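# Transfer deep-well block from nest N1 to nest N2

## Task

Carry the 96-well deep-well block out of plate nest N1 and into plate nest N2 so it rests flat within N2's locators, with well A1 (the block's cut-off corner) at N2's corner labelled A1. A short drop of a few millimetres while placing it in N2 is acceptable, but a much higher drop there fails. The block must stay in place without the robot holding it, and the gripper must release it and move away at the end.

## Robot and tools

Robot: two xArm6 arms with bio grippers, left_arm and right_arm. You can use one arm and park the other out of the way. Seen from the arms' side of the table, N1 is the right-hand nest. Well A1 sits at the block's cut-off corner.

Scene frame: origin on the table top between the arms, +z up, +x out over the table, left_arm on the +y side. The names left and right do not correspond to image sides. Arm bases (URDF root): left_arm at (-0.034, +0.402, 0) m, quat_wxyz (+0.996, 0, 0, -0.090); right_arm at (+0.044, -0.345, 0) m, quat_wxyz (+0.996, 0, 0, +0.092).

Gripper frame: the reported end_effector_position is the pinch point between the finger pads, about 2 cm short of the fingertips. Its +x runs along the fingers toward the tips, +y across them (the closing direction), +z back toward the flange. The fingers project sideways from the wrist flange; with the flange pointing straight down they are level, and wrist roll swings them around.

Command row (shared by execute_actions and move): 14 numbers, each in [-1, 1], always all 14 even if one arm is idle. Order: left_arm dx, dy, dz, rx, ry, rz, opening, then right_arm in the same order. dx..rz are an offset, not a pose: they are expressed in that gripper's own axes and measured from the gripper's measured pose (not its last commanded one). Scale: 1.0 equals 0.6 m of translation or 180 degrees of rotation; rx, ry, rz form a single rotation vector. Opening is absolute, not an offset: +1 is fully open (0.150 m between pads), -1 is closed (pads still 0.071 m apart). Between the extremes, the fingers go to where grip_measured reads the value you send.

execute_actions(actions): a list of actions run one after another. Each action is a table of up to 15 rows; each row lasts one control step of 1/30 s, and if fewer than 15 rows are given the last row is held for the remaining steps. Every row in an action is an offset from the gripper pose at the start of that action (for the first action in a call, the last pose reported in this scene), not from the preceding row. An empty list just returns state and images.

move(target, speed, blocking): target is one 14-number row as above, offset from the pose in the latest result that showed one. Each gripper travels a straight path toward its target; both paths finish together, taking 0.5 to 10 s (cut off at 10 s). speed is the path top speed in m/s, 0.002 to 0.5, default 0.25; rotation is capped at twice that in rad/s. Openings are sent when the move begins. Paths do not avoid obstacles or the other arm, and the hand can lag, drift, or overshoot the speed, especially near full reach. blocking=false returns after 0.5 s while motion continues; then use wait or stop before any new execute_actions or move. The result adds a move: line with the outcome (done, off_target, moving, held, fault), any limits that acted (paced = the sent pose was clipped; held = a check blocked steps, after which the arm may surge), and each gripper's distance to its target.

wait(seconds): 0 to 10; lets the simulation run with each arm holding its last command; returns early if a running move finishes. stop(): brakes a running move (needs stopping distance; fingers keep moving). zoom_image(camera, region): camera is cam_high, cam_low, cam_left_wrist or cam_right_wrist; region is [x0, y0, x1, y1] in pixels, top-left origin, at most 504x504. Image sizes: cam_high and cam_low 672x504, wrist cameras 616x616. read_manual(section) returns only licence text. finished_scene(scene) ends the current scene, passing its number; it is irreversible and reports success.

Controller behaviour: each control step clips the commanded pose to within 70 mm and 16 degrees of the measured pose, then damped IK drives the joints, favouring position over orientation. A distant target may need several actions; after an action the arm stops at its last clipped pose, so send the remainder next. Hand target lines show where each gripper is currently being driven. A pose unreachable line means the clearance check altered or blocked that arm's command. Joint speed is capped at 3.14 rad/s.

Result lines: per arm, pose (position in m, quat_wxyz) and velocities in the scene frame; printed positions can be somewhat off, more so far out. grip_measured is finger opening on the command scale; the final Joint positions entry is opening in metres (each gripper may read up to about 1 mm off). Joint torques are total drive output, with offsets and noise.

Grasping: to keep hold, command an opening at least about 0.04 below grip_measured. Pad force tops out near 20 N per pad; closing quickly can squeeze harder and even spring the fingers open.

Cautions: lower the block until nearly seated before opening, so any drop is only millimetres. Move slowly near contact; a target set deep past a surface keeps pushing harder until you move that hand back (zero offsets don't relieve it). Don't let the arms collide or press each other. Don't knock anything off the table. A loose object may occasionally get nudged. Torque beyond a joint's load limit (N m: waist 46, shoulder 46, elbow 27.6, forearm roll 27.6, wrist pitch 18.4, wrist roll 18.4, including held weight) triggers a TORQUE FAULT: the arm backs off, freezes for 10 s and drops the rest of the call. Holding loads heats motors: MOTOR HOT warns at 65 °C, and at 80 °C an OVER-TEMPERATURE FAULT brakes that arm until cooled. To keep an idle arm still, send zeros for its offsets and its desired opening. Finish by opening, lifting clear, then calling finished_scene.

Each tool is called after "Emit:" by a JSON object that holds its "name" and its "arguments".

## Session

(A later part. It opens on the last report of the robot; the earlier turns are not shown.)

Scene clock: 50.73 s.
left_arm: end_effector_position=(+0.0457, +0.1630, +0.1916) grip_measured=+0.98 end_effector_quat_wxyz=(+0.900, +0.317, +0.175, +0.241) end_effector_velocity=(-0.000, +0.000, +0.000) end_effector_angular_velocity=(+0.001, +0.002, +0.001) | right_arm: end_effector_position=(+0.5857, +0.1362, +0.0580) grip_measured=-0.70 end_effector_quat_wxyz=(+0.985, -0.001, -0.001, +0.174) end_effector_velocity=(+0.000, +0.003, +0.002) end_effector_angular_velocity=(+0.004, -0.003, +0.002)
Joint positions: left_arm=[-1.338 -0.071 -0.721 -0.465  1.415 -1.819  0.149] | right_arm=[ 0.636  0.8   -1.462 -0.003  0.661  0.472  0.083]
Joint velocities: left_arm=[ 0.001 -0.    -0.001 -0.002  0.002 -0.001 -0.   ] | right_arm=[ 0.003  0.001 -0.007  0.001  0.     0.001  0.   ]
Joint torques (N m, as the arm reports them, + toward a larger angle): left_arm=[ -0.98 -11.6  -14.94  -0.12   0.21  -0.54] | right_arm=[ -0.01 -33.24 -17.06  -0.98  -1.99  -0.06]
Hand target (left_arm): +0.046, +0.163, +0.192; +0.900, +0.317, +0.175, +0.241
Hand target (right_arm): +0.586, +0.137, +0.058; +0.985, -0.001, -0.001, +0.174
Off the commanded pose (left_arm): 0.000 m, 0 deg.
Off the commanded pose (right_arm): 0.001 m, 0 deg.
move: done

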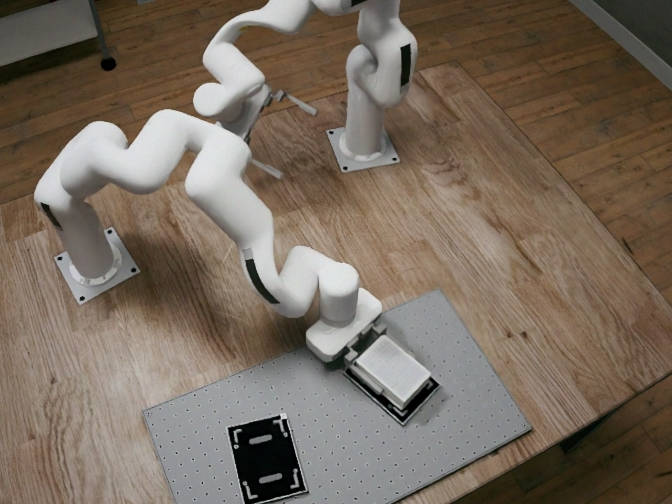

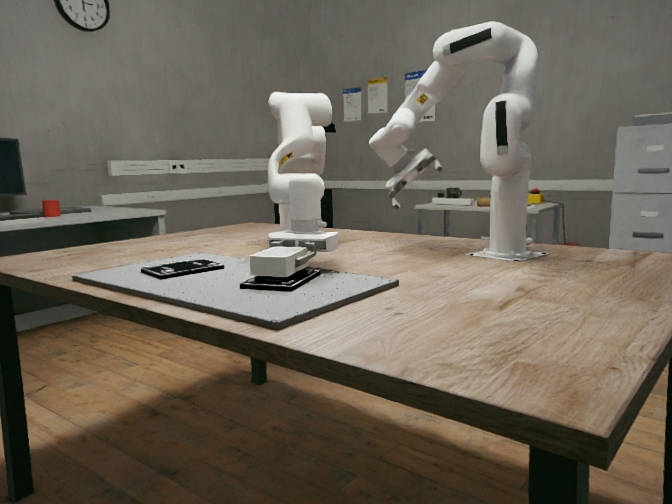

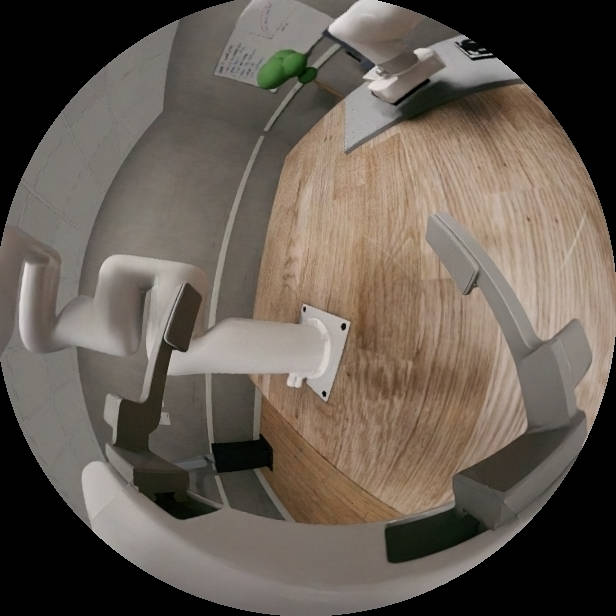

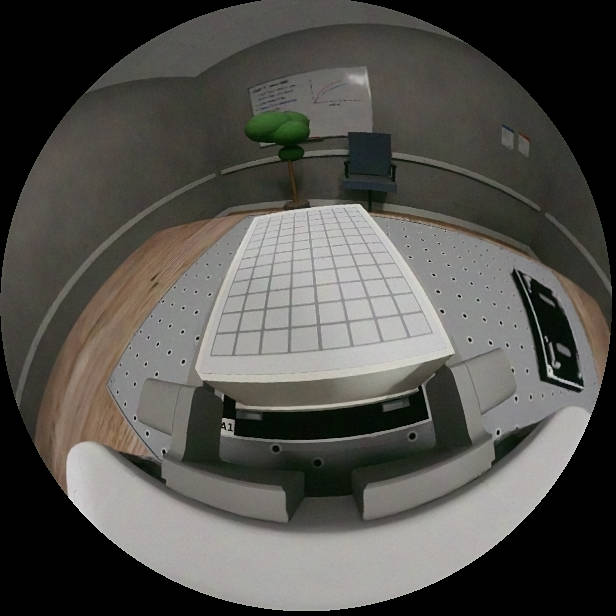

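Emit:
{"name": "move", "arguments": {"target": [0,0,0,0,0,0,1,0.0033,0.0053,-0.0003,0,0,-0.0033,-0.85], "speed": 0.03}}

Emit:
{"name": "zoom_image", "arguments": {"camera": "cam_right_wrist", "region": [210, 385, 290, 455]}}

Emit:
{"name": "zoom_image", "arguments": {"camera": "cam_right_wrist", "region": [370, 370, 450, 440]}}

Scene clock: 55.97 s.
left_arm: end_effector_position=(+0.0457, +0.1630, +0.1916) grip_measured=+0.98 end_effector_quat_wxyz=(+0.900, +0.317, +0.175, +0.241) end_effector_velocity=(+0.000, +0.000, -0.000) end_effector_angular_velocity=(+0.000, -0.000, -0.001) | right_arm: end_effector_position=(+0.5865, +0.1399, +0.0578) grip_measured=-0.70 end_effector_quat_wxyz=(+0.986, -0.001, -0.001, +0.169) end_effector_velocity=(+0.001, +0.000, +0.001) end_effector_angular_velocity=(-0.000, -0.001, -0.001)
Joint positions: left_arm=[-1.338 -0.071 -0.721 -0.465  1.415 -1.819  0.149] | right_arm=[ 0.641  0.811 -1.482 -0.003  0.671  0.488  0.083]
Joint velocities: left_arm=[-0.    -0.     0.001  0.    -0.001  0.    -0.   ] | right_arm=[-0.     0.    -0.002 -0.002  0.002  0.002 -0.   ]
Joint torques (N m, as the arm reports them, + toward a larger angle): left_arm=[ -0.97 -11.66 -14.85  -0.07   0.18  -0.55] | right_arm=[ -0.48 -32.78 -17.29  -0.28  -1.89  -0.55]
Hand target (left_arm): +0.046, +0.163, +0.192; +0.900, +0.317, +0.175, +0.241
Hand target (right_arm): +0.587, +0.140, +0.058; +0.986, -0.001, -0.001, +0.169
Off the commanded pose (left_arm): 0.000 m, 0 deg.
Off the commanded pose (right_arm): 0.000 m, 0 deg.
move: done

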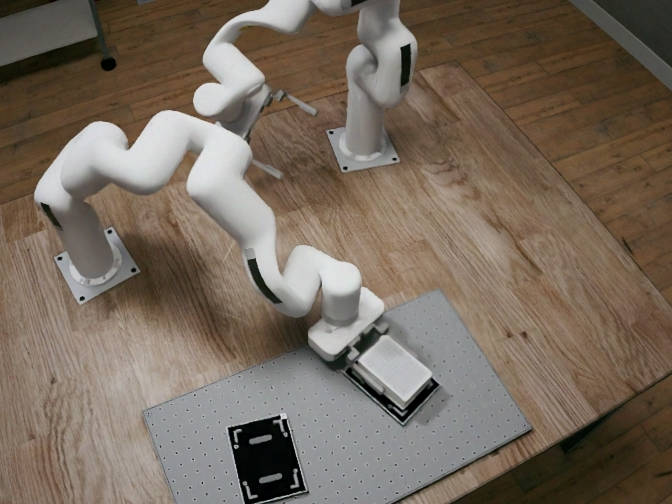

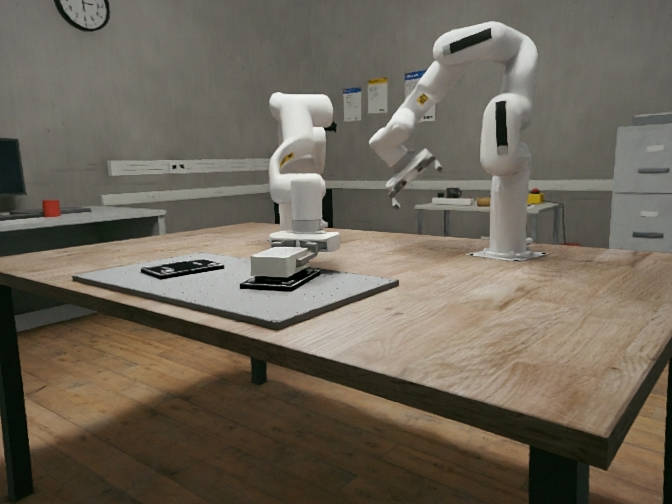

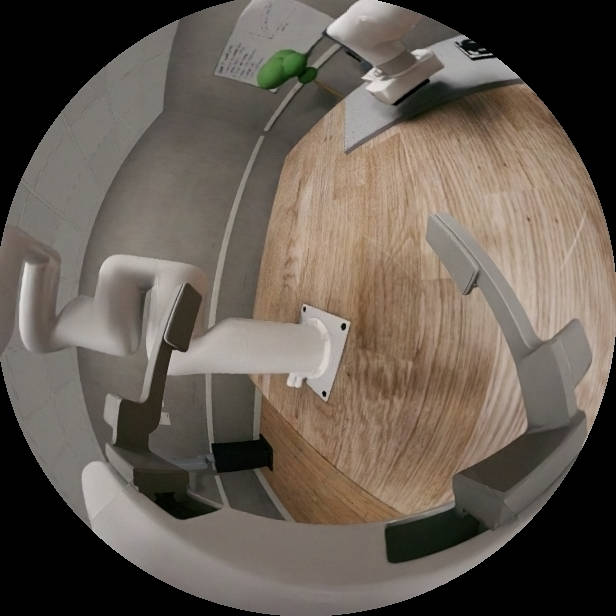

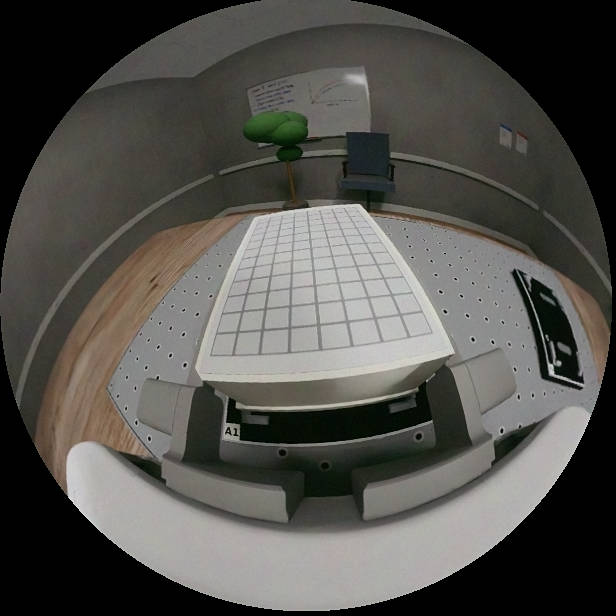

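Region (210, 385, 290, 455) of cam_right_wrist's 616x616 image, scaled by 6.300, with more detail than that image has; it fills the top 441 rows of this view, and the rest is white.

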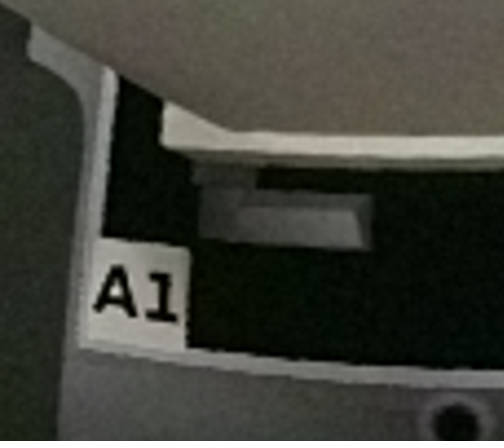

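Region (370, 370, 450, 440) of cam_right_wrist's 616x616 image, scaled by 6.300, with more detail than that image has; it fills the top 441 rows of this view, and the rest is white.

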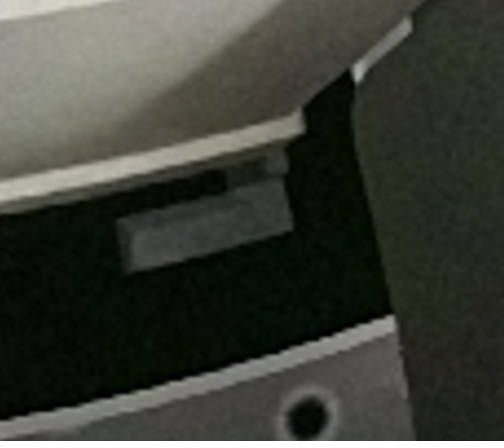

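Emit:
{"name": "move", "arguments": {"target": [0,0,0,0,0,0,1,0,-0.0001,-0.021,0,0,-0.001,-0.85], "speed": 0.015}}

Emit:
{"name": "zoom_image", "arguments": {"camera": "cam_right_wrist", "region": [200, 360, 460, 490]}}

Emit:
{"name": "zoom_image", "arguments": {"camera": "cam_low", "region": [235, 245, 325, 300]}}

Emit:
{"name": "zoom_image", "arguments": {"camera": "cam_high", "region": [340, 325, 450, 435]}}

Scene clock: 59.53 s.
left_arm: end_effector_position=(+0.0457, +0.1630, +0.1916) grip_measured=+0.98 end_effector_quat_wxyz=(+0.900, +0.317, +0.175, +0.241) end_effector_velocity=(+0.000, +0.000, -0.000) end_effector_angular_velocity=(-0.001, +0.001, +0.001) | right_arm: end_effector_position=(+0.5865, +0.1398, +0.0451) grip_measured=-0.70 end_effector_quat_wxyz=(+0.986, -0.001, -0.001, +0.168) end_effector_velocity=(+0.001, +0.001, +0.001) end_effector_angular_velocity=(+0.004, -0.003, -0.003)
Joint positions: left_arm=[-1.338 -0.071 -0.721 -0.465  1.415 -1.819  0.149] | right_arm=[ 0.642  0.841 -1.492 -0.003  0.651  0.492  0.083]
Joint velocities: left_arm=[ 0.001 -0.    -0.    -0.001  0.     0.001  0.   ] | right_arm=[ 0.     0.002 -0.004  0.001 -0.003  0.002  0.   ]
Joint torques (N m, as the arm reports them, + toward a larger angle): left_arm=[ -0.99 -11.48 -15.03  -0.15   0.23  -0.59] | right_arm=[ -0.83 -33.45 -17.19  -0.31  -1.87  -0.53]
Hand target (left_arm): +0.046, +0.163, +0.192; +0.900, +0.317, +0.175, +0.241
Hand target (right_arm): +0.587, +0.140, +0.045; +0.986, -0.001, -0.001, +0.168
Off the commanded pose (left_arm): 0.000 m, 0 deg.
Off the commanded pose (right_arm): 0.000 m, 0 deg.
move: done

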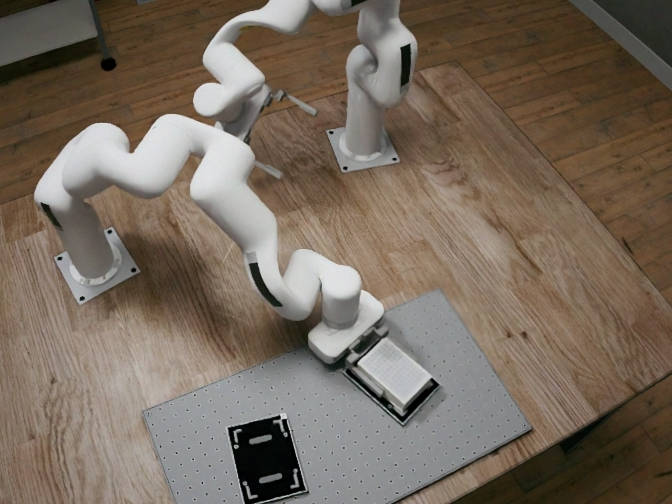

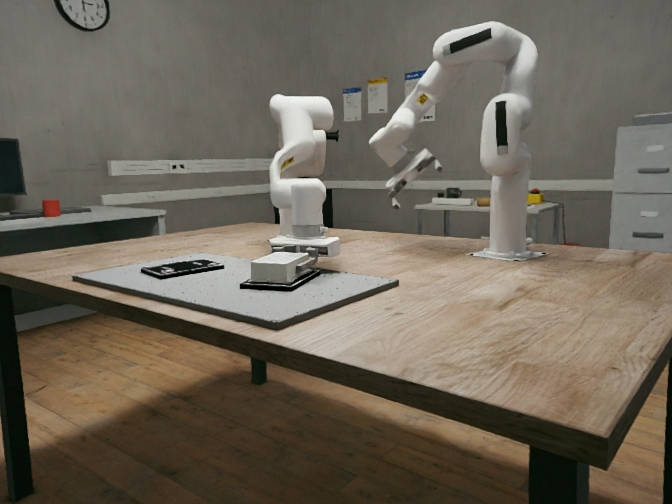

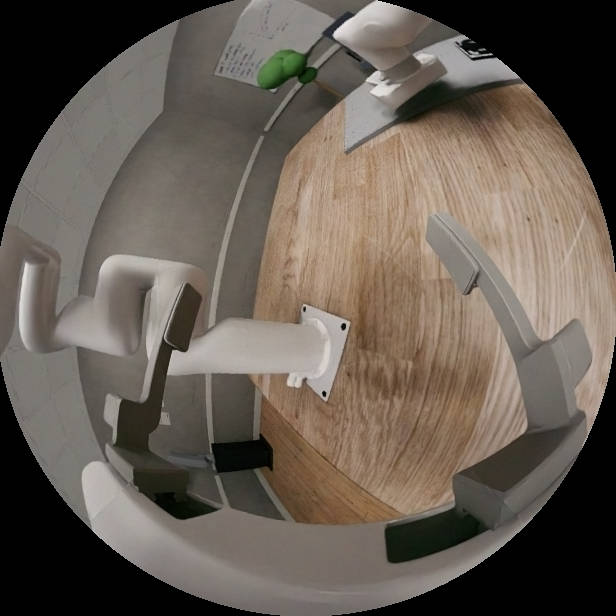

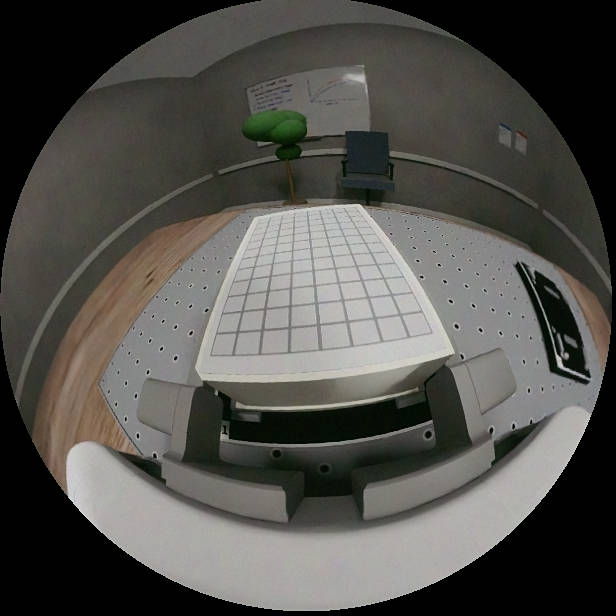

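Region (200, 360, 460, 490) of cam_right_wrist's 616x616 image, scaled by 1.938, with more detail than that image has.

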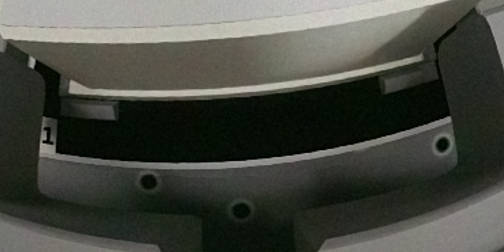

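Region (235, 245, 325, 300) of cam_low's 672x504 image, scaled by 5.600, with more detail than that image has.

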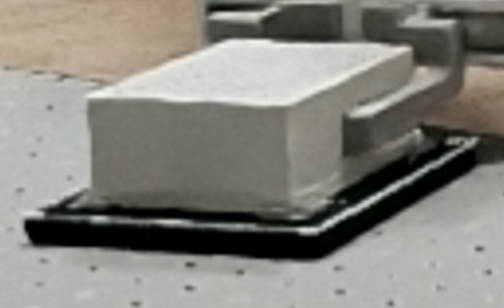

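Region (340, 325, 450, 435) of cam_high's 672x504 image, scaled by 4.582, with more detail than that image has.

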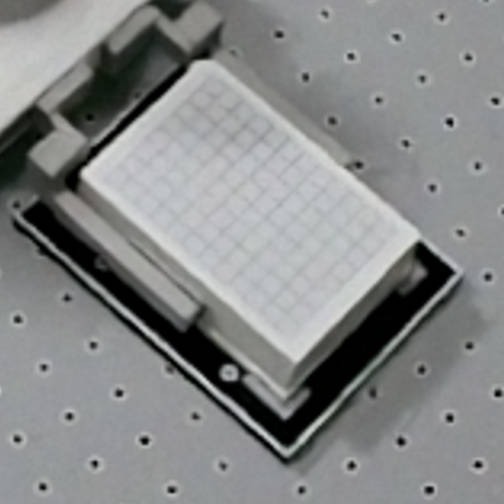

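It went in freely and matches the seated reference. Releasing and retreating.

Emit:
{"name": "execute_actions", "arguments": {"actions": [[[0,0,0,0,0,0,1,0,0,-0.0003,0,0,0,-0.8],[0,0,0,0,0,0,1,0,0,-0.0006,0,0,0,-0.76],[0,0,0,0,0,0,1,0,0,-0.0007,0,0,0,-0.74],[0,0,0,0,0,0,1,0,0,-0.0007,0,0,0,-0.72],[0,0,0,0,0,0,1,0,0,-0.0007,0,0,0,-0.70],[0,0,0,0,0,0,1,0,0,-0.0007,0,0,0,-0.68],[0,0,0,0,0,0,1,0,0,-0.0007,0,0,0,-0.65],[0,0,0,0,0,0,1,0,0,-0.0007,0,0,0,-0.6],[0,0,0,0,0,0,1,0,0,-0.0007,0,0,0,-0.5],[0,0,0,0,0,0,1,0,0,-0.0007,0,0,0,-0.4],[0,0,0,0,0,0,1,0,0,-0.0007,0,0,0,-0.2],[0,0,0,0,0,0,1,0,0,-0.0007,0,0,0,0.0],[0,0,0,0,0,0,1,0,0,-0.0007,0,0,0,0.3]]]}}

Emit:
{"name": "move", "arguments": {"target": [0,0,0,0,0,0,1,-0.25,-0.07,0.13,0,0,0,0.6], "speed": 0.25}}

Emit:
{"name": "zoom_image", "arguments": {"camera": "cam_low", "region": [235, 245, 325, 300]}}

Emit:
{"name": "zoom_image", "arguments": {"camera": "cam_high", "region": [340, 325, 450, 435]}}

Emit:
{"name": "zoom_image", "arguments": {"camera": "cam_right_wrist", "region": [220, 200, 360, 340]}}

Scene clock: 64.60 s.
left_arm: end_effector_position=(+0.0457, +0.1630, +0.1916) grip_measured=+0.98 end_effector_quat_wxyz=(+0.900, +0.317, +0.175, +0.241) end_effector_velocity=(+0.000, -0.001, +0.000) end_effector_angular_velocity=(-0.003, -0.000, +0.000) | right_arm: end_effector_position=(+0.5866, +0.1399, +0.0450) grip_measured=+0.21 end_effector_quat_wxyz=(+0.986, -0.001, -0.001, +0.168) end_effector_velocity=(-0.001, -0.001, -0.004) end_effector_angular_velocity=(-0.005, +0.005, -0.000)
Joint positions: left_arm=[-1.338 -0.071 -0.721 -0.465  1.415 -1.819  0.149] | right_arm=[ 0.642  0.842 -1.493 -0.003  0.651  0.492  0.119]
Joint velocities: left_arm=[ 0.001  0.    -0.002  0.    -0.001  0.001  0.   ] | right_arm=[-0.     0.003  0.003  0.001  0.001 -0.     0.17 ]
Joint torques (N m, as the arm reports them, + toward a larger angle): left_arm=[ -0.8  -11.39 -14.9   -0.13   0.3   -0.71] | right_arm=[ -0.19 -32.52 -16.66  -0.32  -1.58  -0.84]
Hand target (left_arm): +0.046, +0.163, +0.192; +0.900, +0.317, +0.175, +0.241
Hand target (right_arm): +0.587, +0.140, +0.045; +0.986, -0.001, -0.001, +0.168
Off the commanded pose (left_arm): 0.000 m, 0 deg.
Off the commanded pose (right_arm): 0.000 m, 0 deg.

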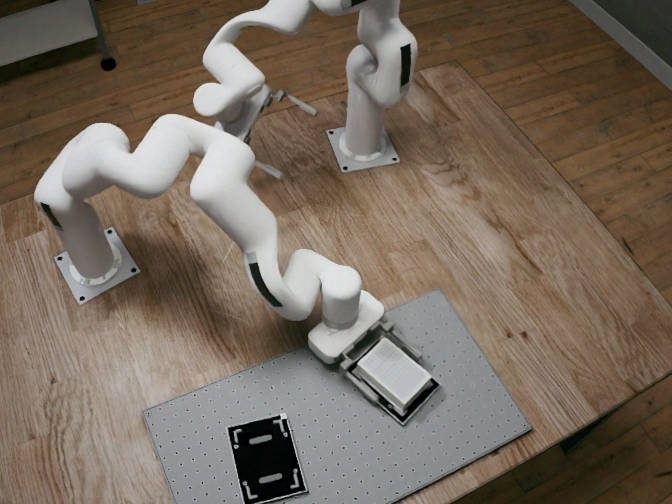

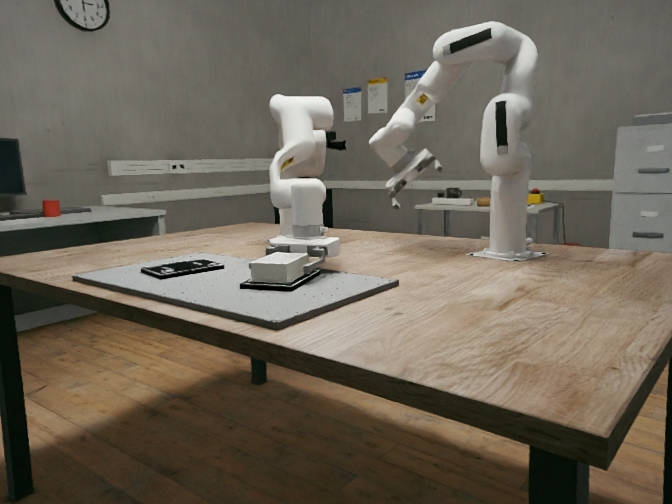

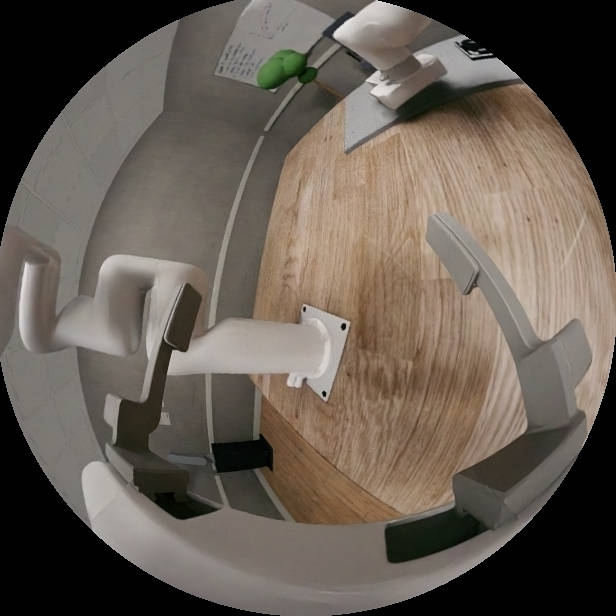

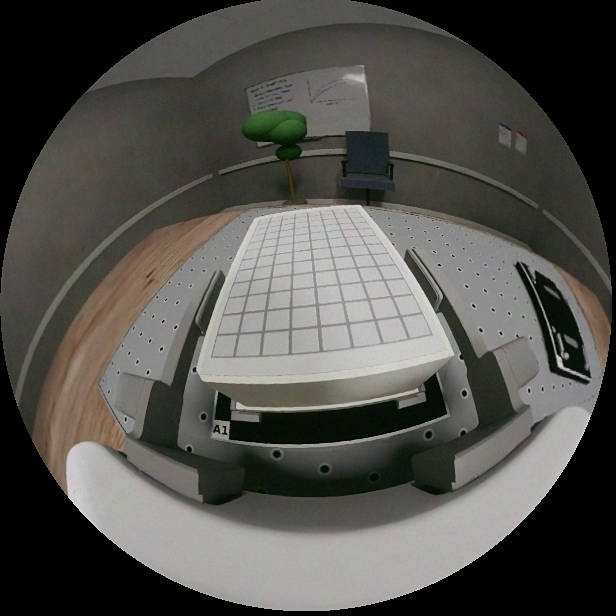

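Scene clock: 65.83 s.
left_arm: end_effector_position=(+0.0457, +0.1630, +0.1916) grip_measured=+0.98 end_effector_quat_wxyz=(+0.900, +0.317, +0.175, +0.241) end_effector_velocity=(+0.000, +0.001, -0.000) end_effector_angular_velocity=(+0.003, -0.000, -0.001) | right_arm: end_effector_position=(+0.4585, +0.0508, +0.1221) grip_measured=+0.60 end_effector_quat_wxyz=(+0.986, -0.001, -0.001, +0.167) end_effector_velocity=(-0.001, -0.001, +0.001) end_effector_angular_velocity=(+0.001, -0.000, -0.001)
Joint positions: left_arm=[-1.338 -0.071 -0.721 -0.465  1.415 -1.819  0.149] | right_arm=[ 0.718  0.273 -0.795 -0.005  0.522  0.57   0.134]
Joint velocities: left_arm=[-0.    -0.     0.002  0.001  0.001 -0.    -0.   ] | right_arm=[ 0.001 -0.006  0.005  0.001  0.     0.001  0.   ]
Joint torques (N m, as the arm reports them, + toward a larger angle): left_arm=[ -0.82 -11.24 -14.91  -0.01   0.08  -0.59] | right_arm=[  0.26 -22.16 -15.59  -0.12  -1.59  -0.4 ]
Hand target (left_arm): +0.046, +0.163, +0.192; +0.900, +0.317, +0.175, +0.241
Hand target (right_arm): +0.458, +0.051, +0.122; +0.986, -0.001, -0.001, +0.168
Off the commanded pose (left_arm): 0.000 m, 0 deg.
Off the commanded pose (right_arm): 0.001 m, 0 deg.
move: done

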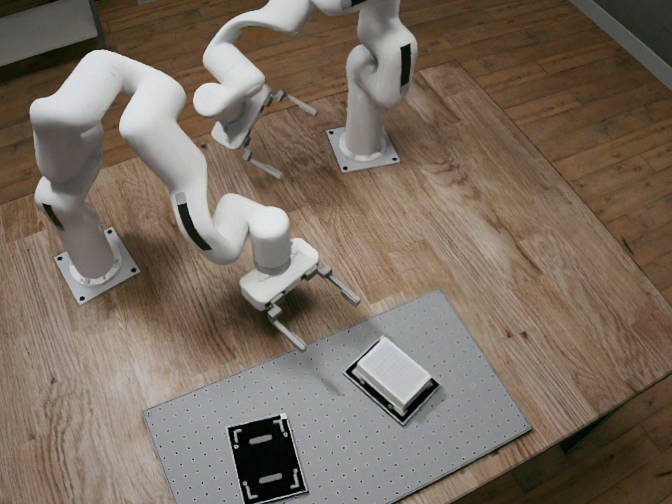

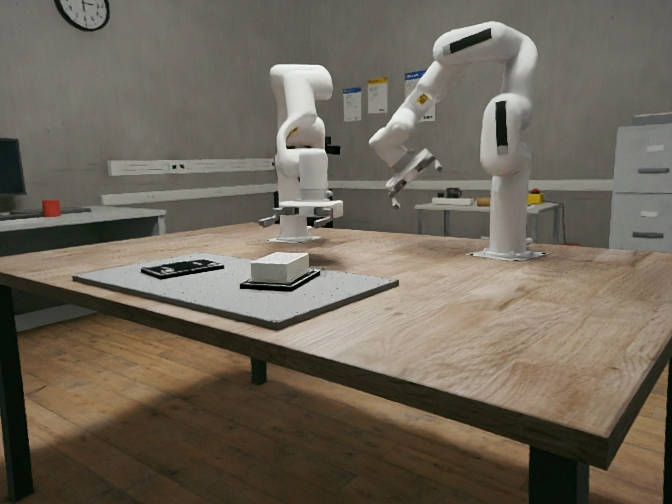

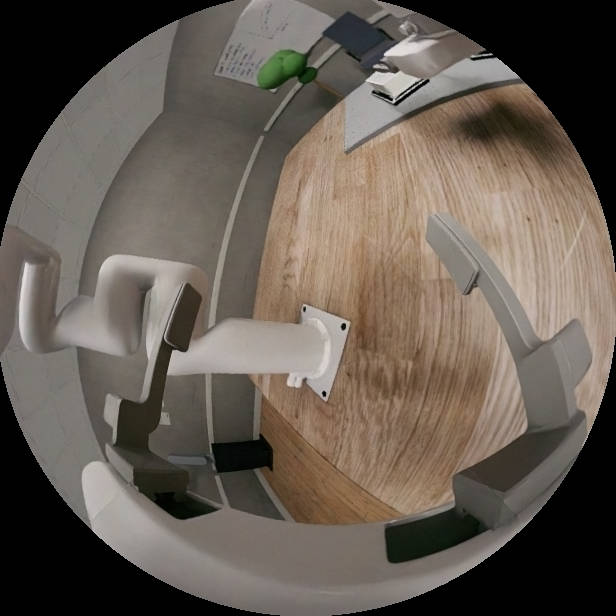

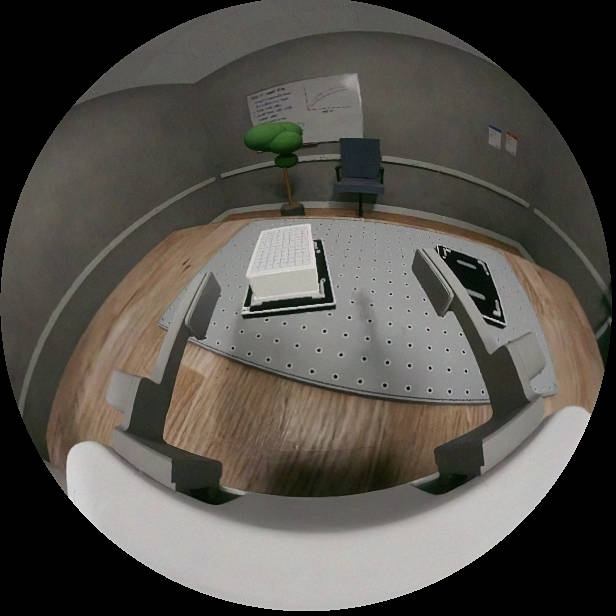

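Region (235, 245, 325, 300) of cam_low's 672x504 image, scaled by 5.600, with more detail than that image has.

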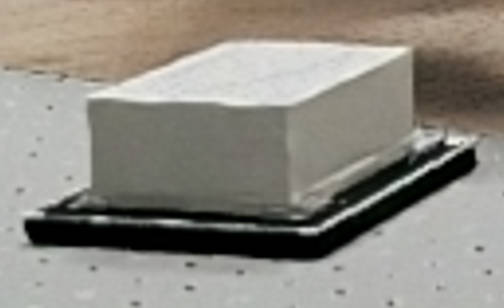

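Region (340, 325, 450, 435) of cam_high's 672x504 image, scaled by 4.582, with more detail than that image has.

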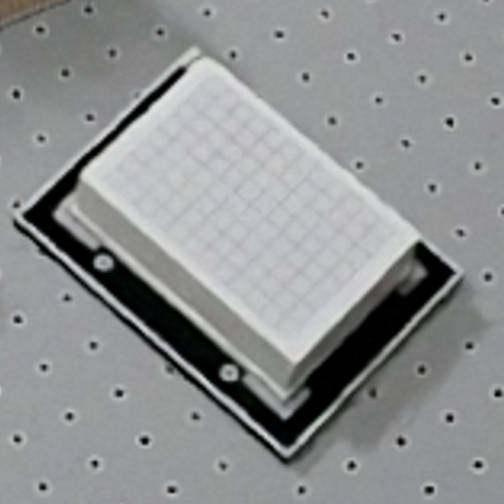

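Region (220, 200, 360, 340) of cam_right_wrist's 616x616 image, scaled by 3.600, with more detail than that image has.

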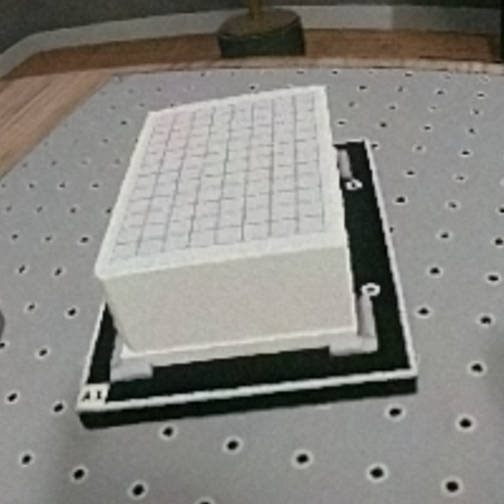

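Emit:
{"name": "execute_actions", "arguments": {"actions": []}}

Scene clock: 69.37 s.
left_arm: end_effector_position=(+0.0457, +0.1630, +0.1916) grip_measured=+0.98 end_effector_quat_wxyz=(+0.900, +0.317, +0.175, +0.241) end_effector_velocity=(-0.000, -0.000, -0.000) end_effector_angular_velocity=(-0.001, +0.001, -0.000) | right_arm: end_effector_position=(+0.4584, +0.0508, +0.1224) grip_measured=+0.60 end_effector_quat_wxyz=(+0.986, -0.001, -0.001, +0.168) end_effector_velocity=(-0.000, -0.000, -0.001) end_effector_angular_velocity=(-0.001, +0.000, +0.001)
Joint positions: left_arm=[-1.338 -0.071 -0.721 -0.465  1.415 -1.819  0.149] | right_arm=[ 0.719  0.271 -0.794 -0.005  0.522  0.57   0.134]
Joint velocities: left_arm=[-0.001 -0.     0.001 -0.002 -0.001  0.001  0.   ] | right_arm=[-0.     0.001  0.    -0.    -0.    -0.001  0.   ]
Joint torques (N m, as the arm reports them, + toward a larger angle): left_arm=[ -0.59 -11.64 -14.96  -0.04   0.25  -0.68] | right_arm=[ -0.37 -22.33 -15.59  -0.37  -1.58  -0.72]
Hand target (left_arm): +0.046, +0.163, +0.192; +0.900, +0.317, +0.175, +0.241
Hand target (right_arm): +0.458, +0.051, +0.122; +0.986, -0.001, -0.001, +0.168
Off the commanded pose (left_arm): 0.000 m, 0 deg.
Off the commanded pose (right_arm): 0.001 m, 0 deg.

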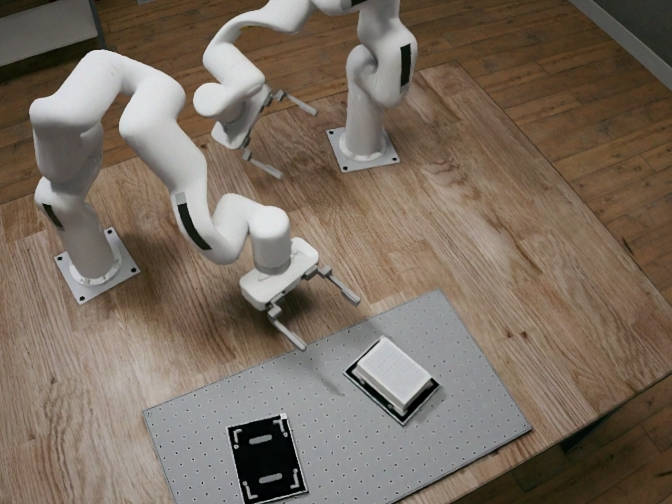

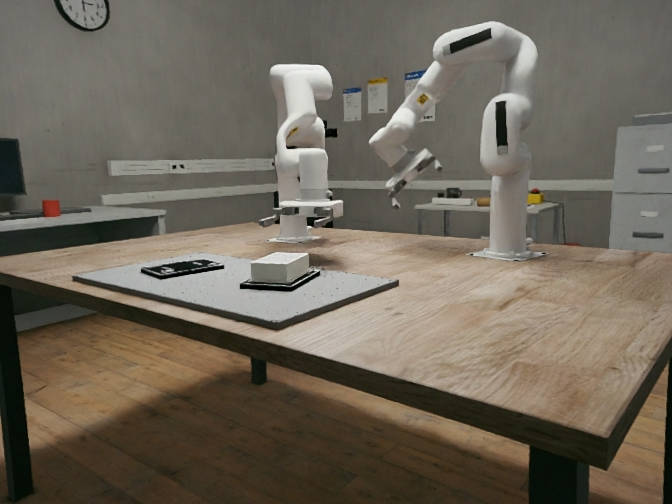

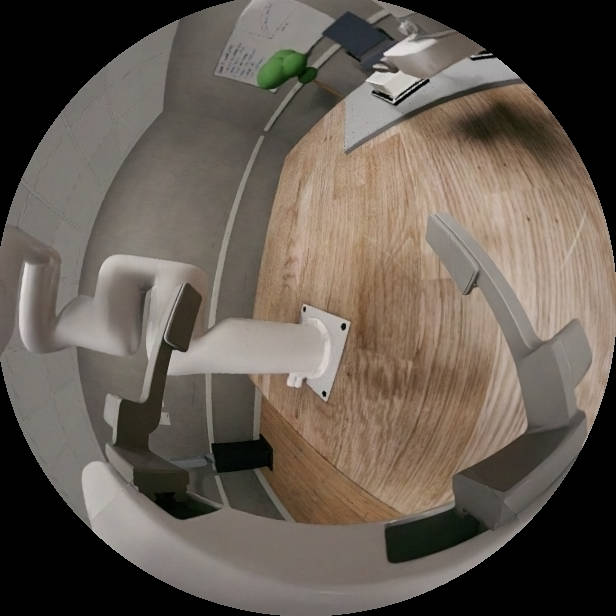

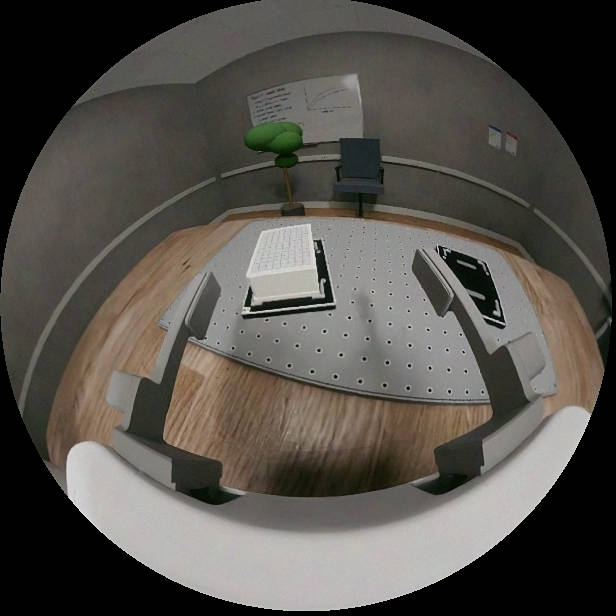

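Emit:
{"name": "zoom_image", "arguments": {"camera": "cam_high", "region": [330, 320, 460, 440]}}

Emit:
{"name": "zoom_image", "arguments": {"camera": "cam_right_wrist", "region": [220, 210, 350, 330]}}

Region (330, 320, 460, 440) of cam_high's 672x504 image, scaled by 3.877, with more detail than that image has; it fills the top 465 rows of this view, and the rest is white.

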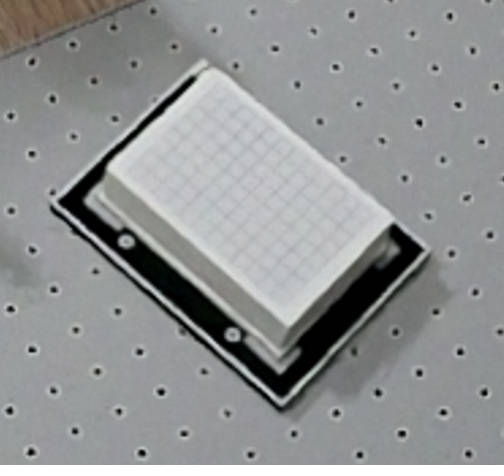

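Region (220, 210, 350, 330) of cam_right_wrist's 616x616 image, scaled by 3.877, with more detail than that image has; it fills the top 465 rows of this view, and the rest is white.

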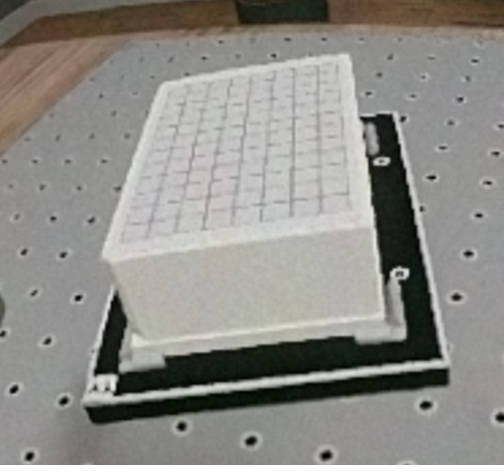

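The block is still seated flat in N2 with its cut-off corner at the A1 mark.

Emit:
{"name": "finished_scene", "arguments": {"scene": 2}}

The scene is finished: the task was done.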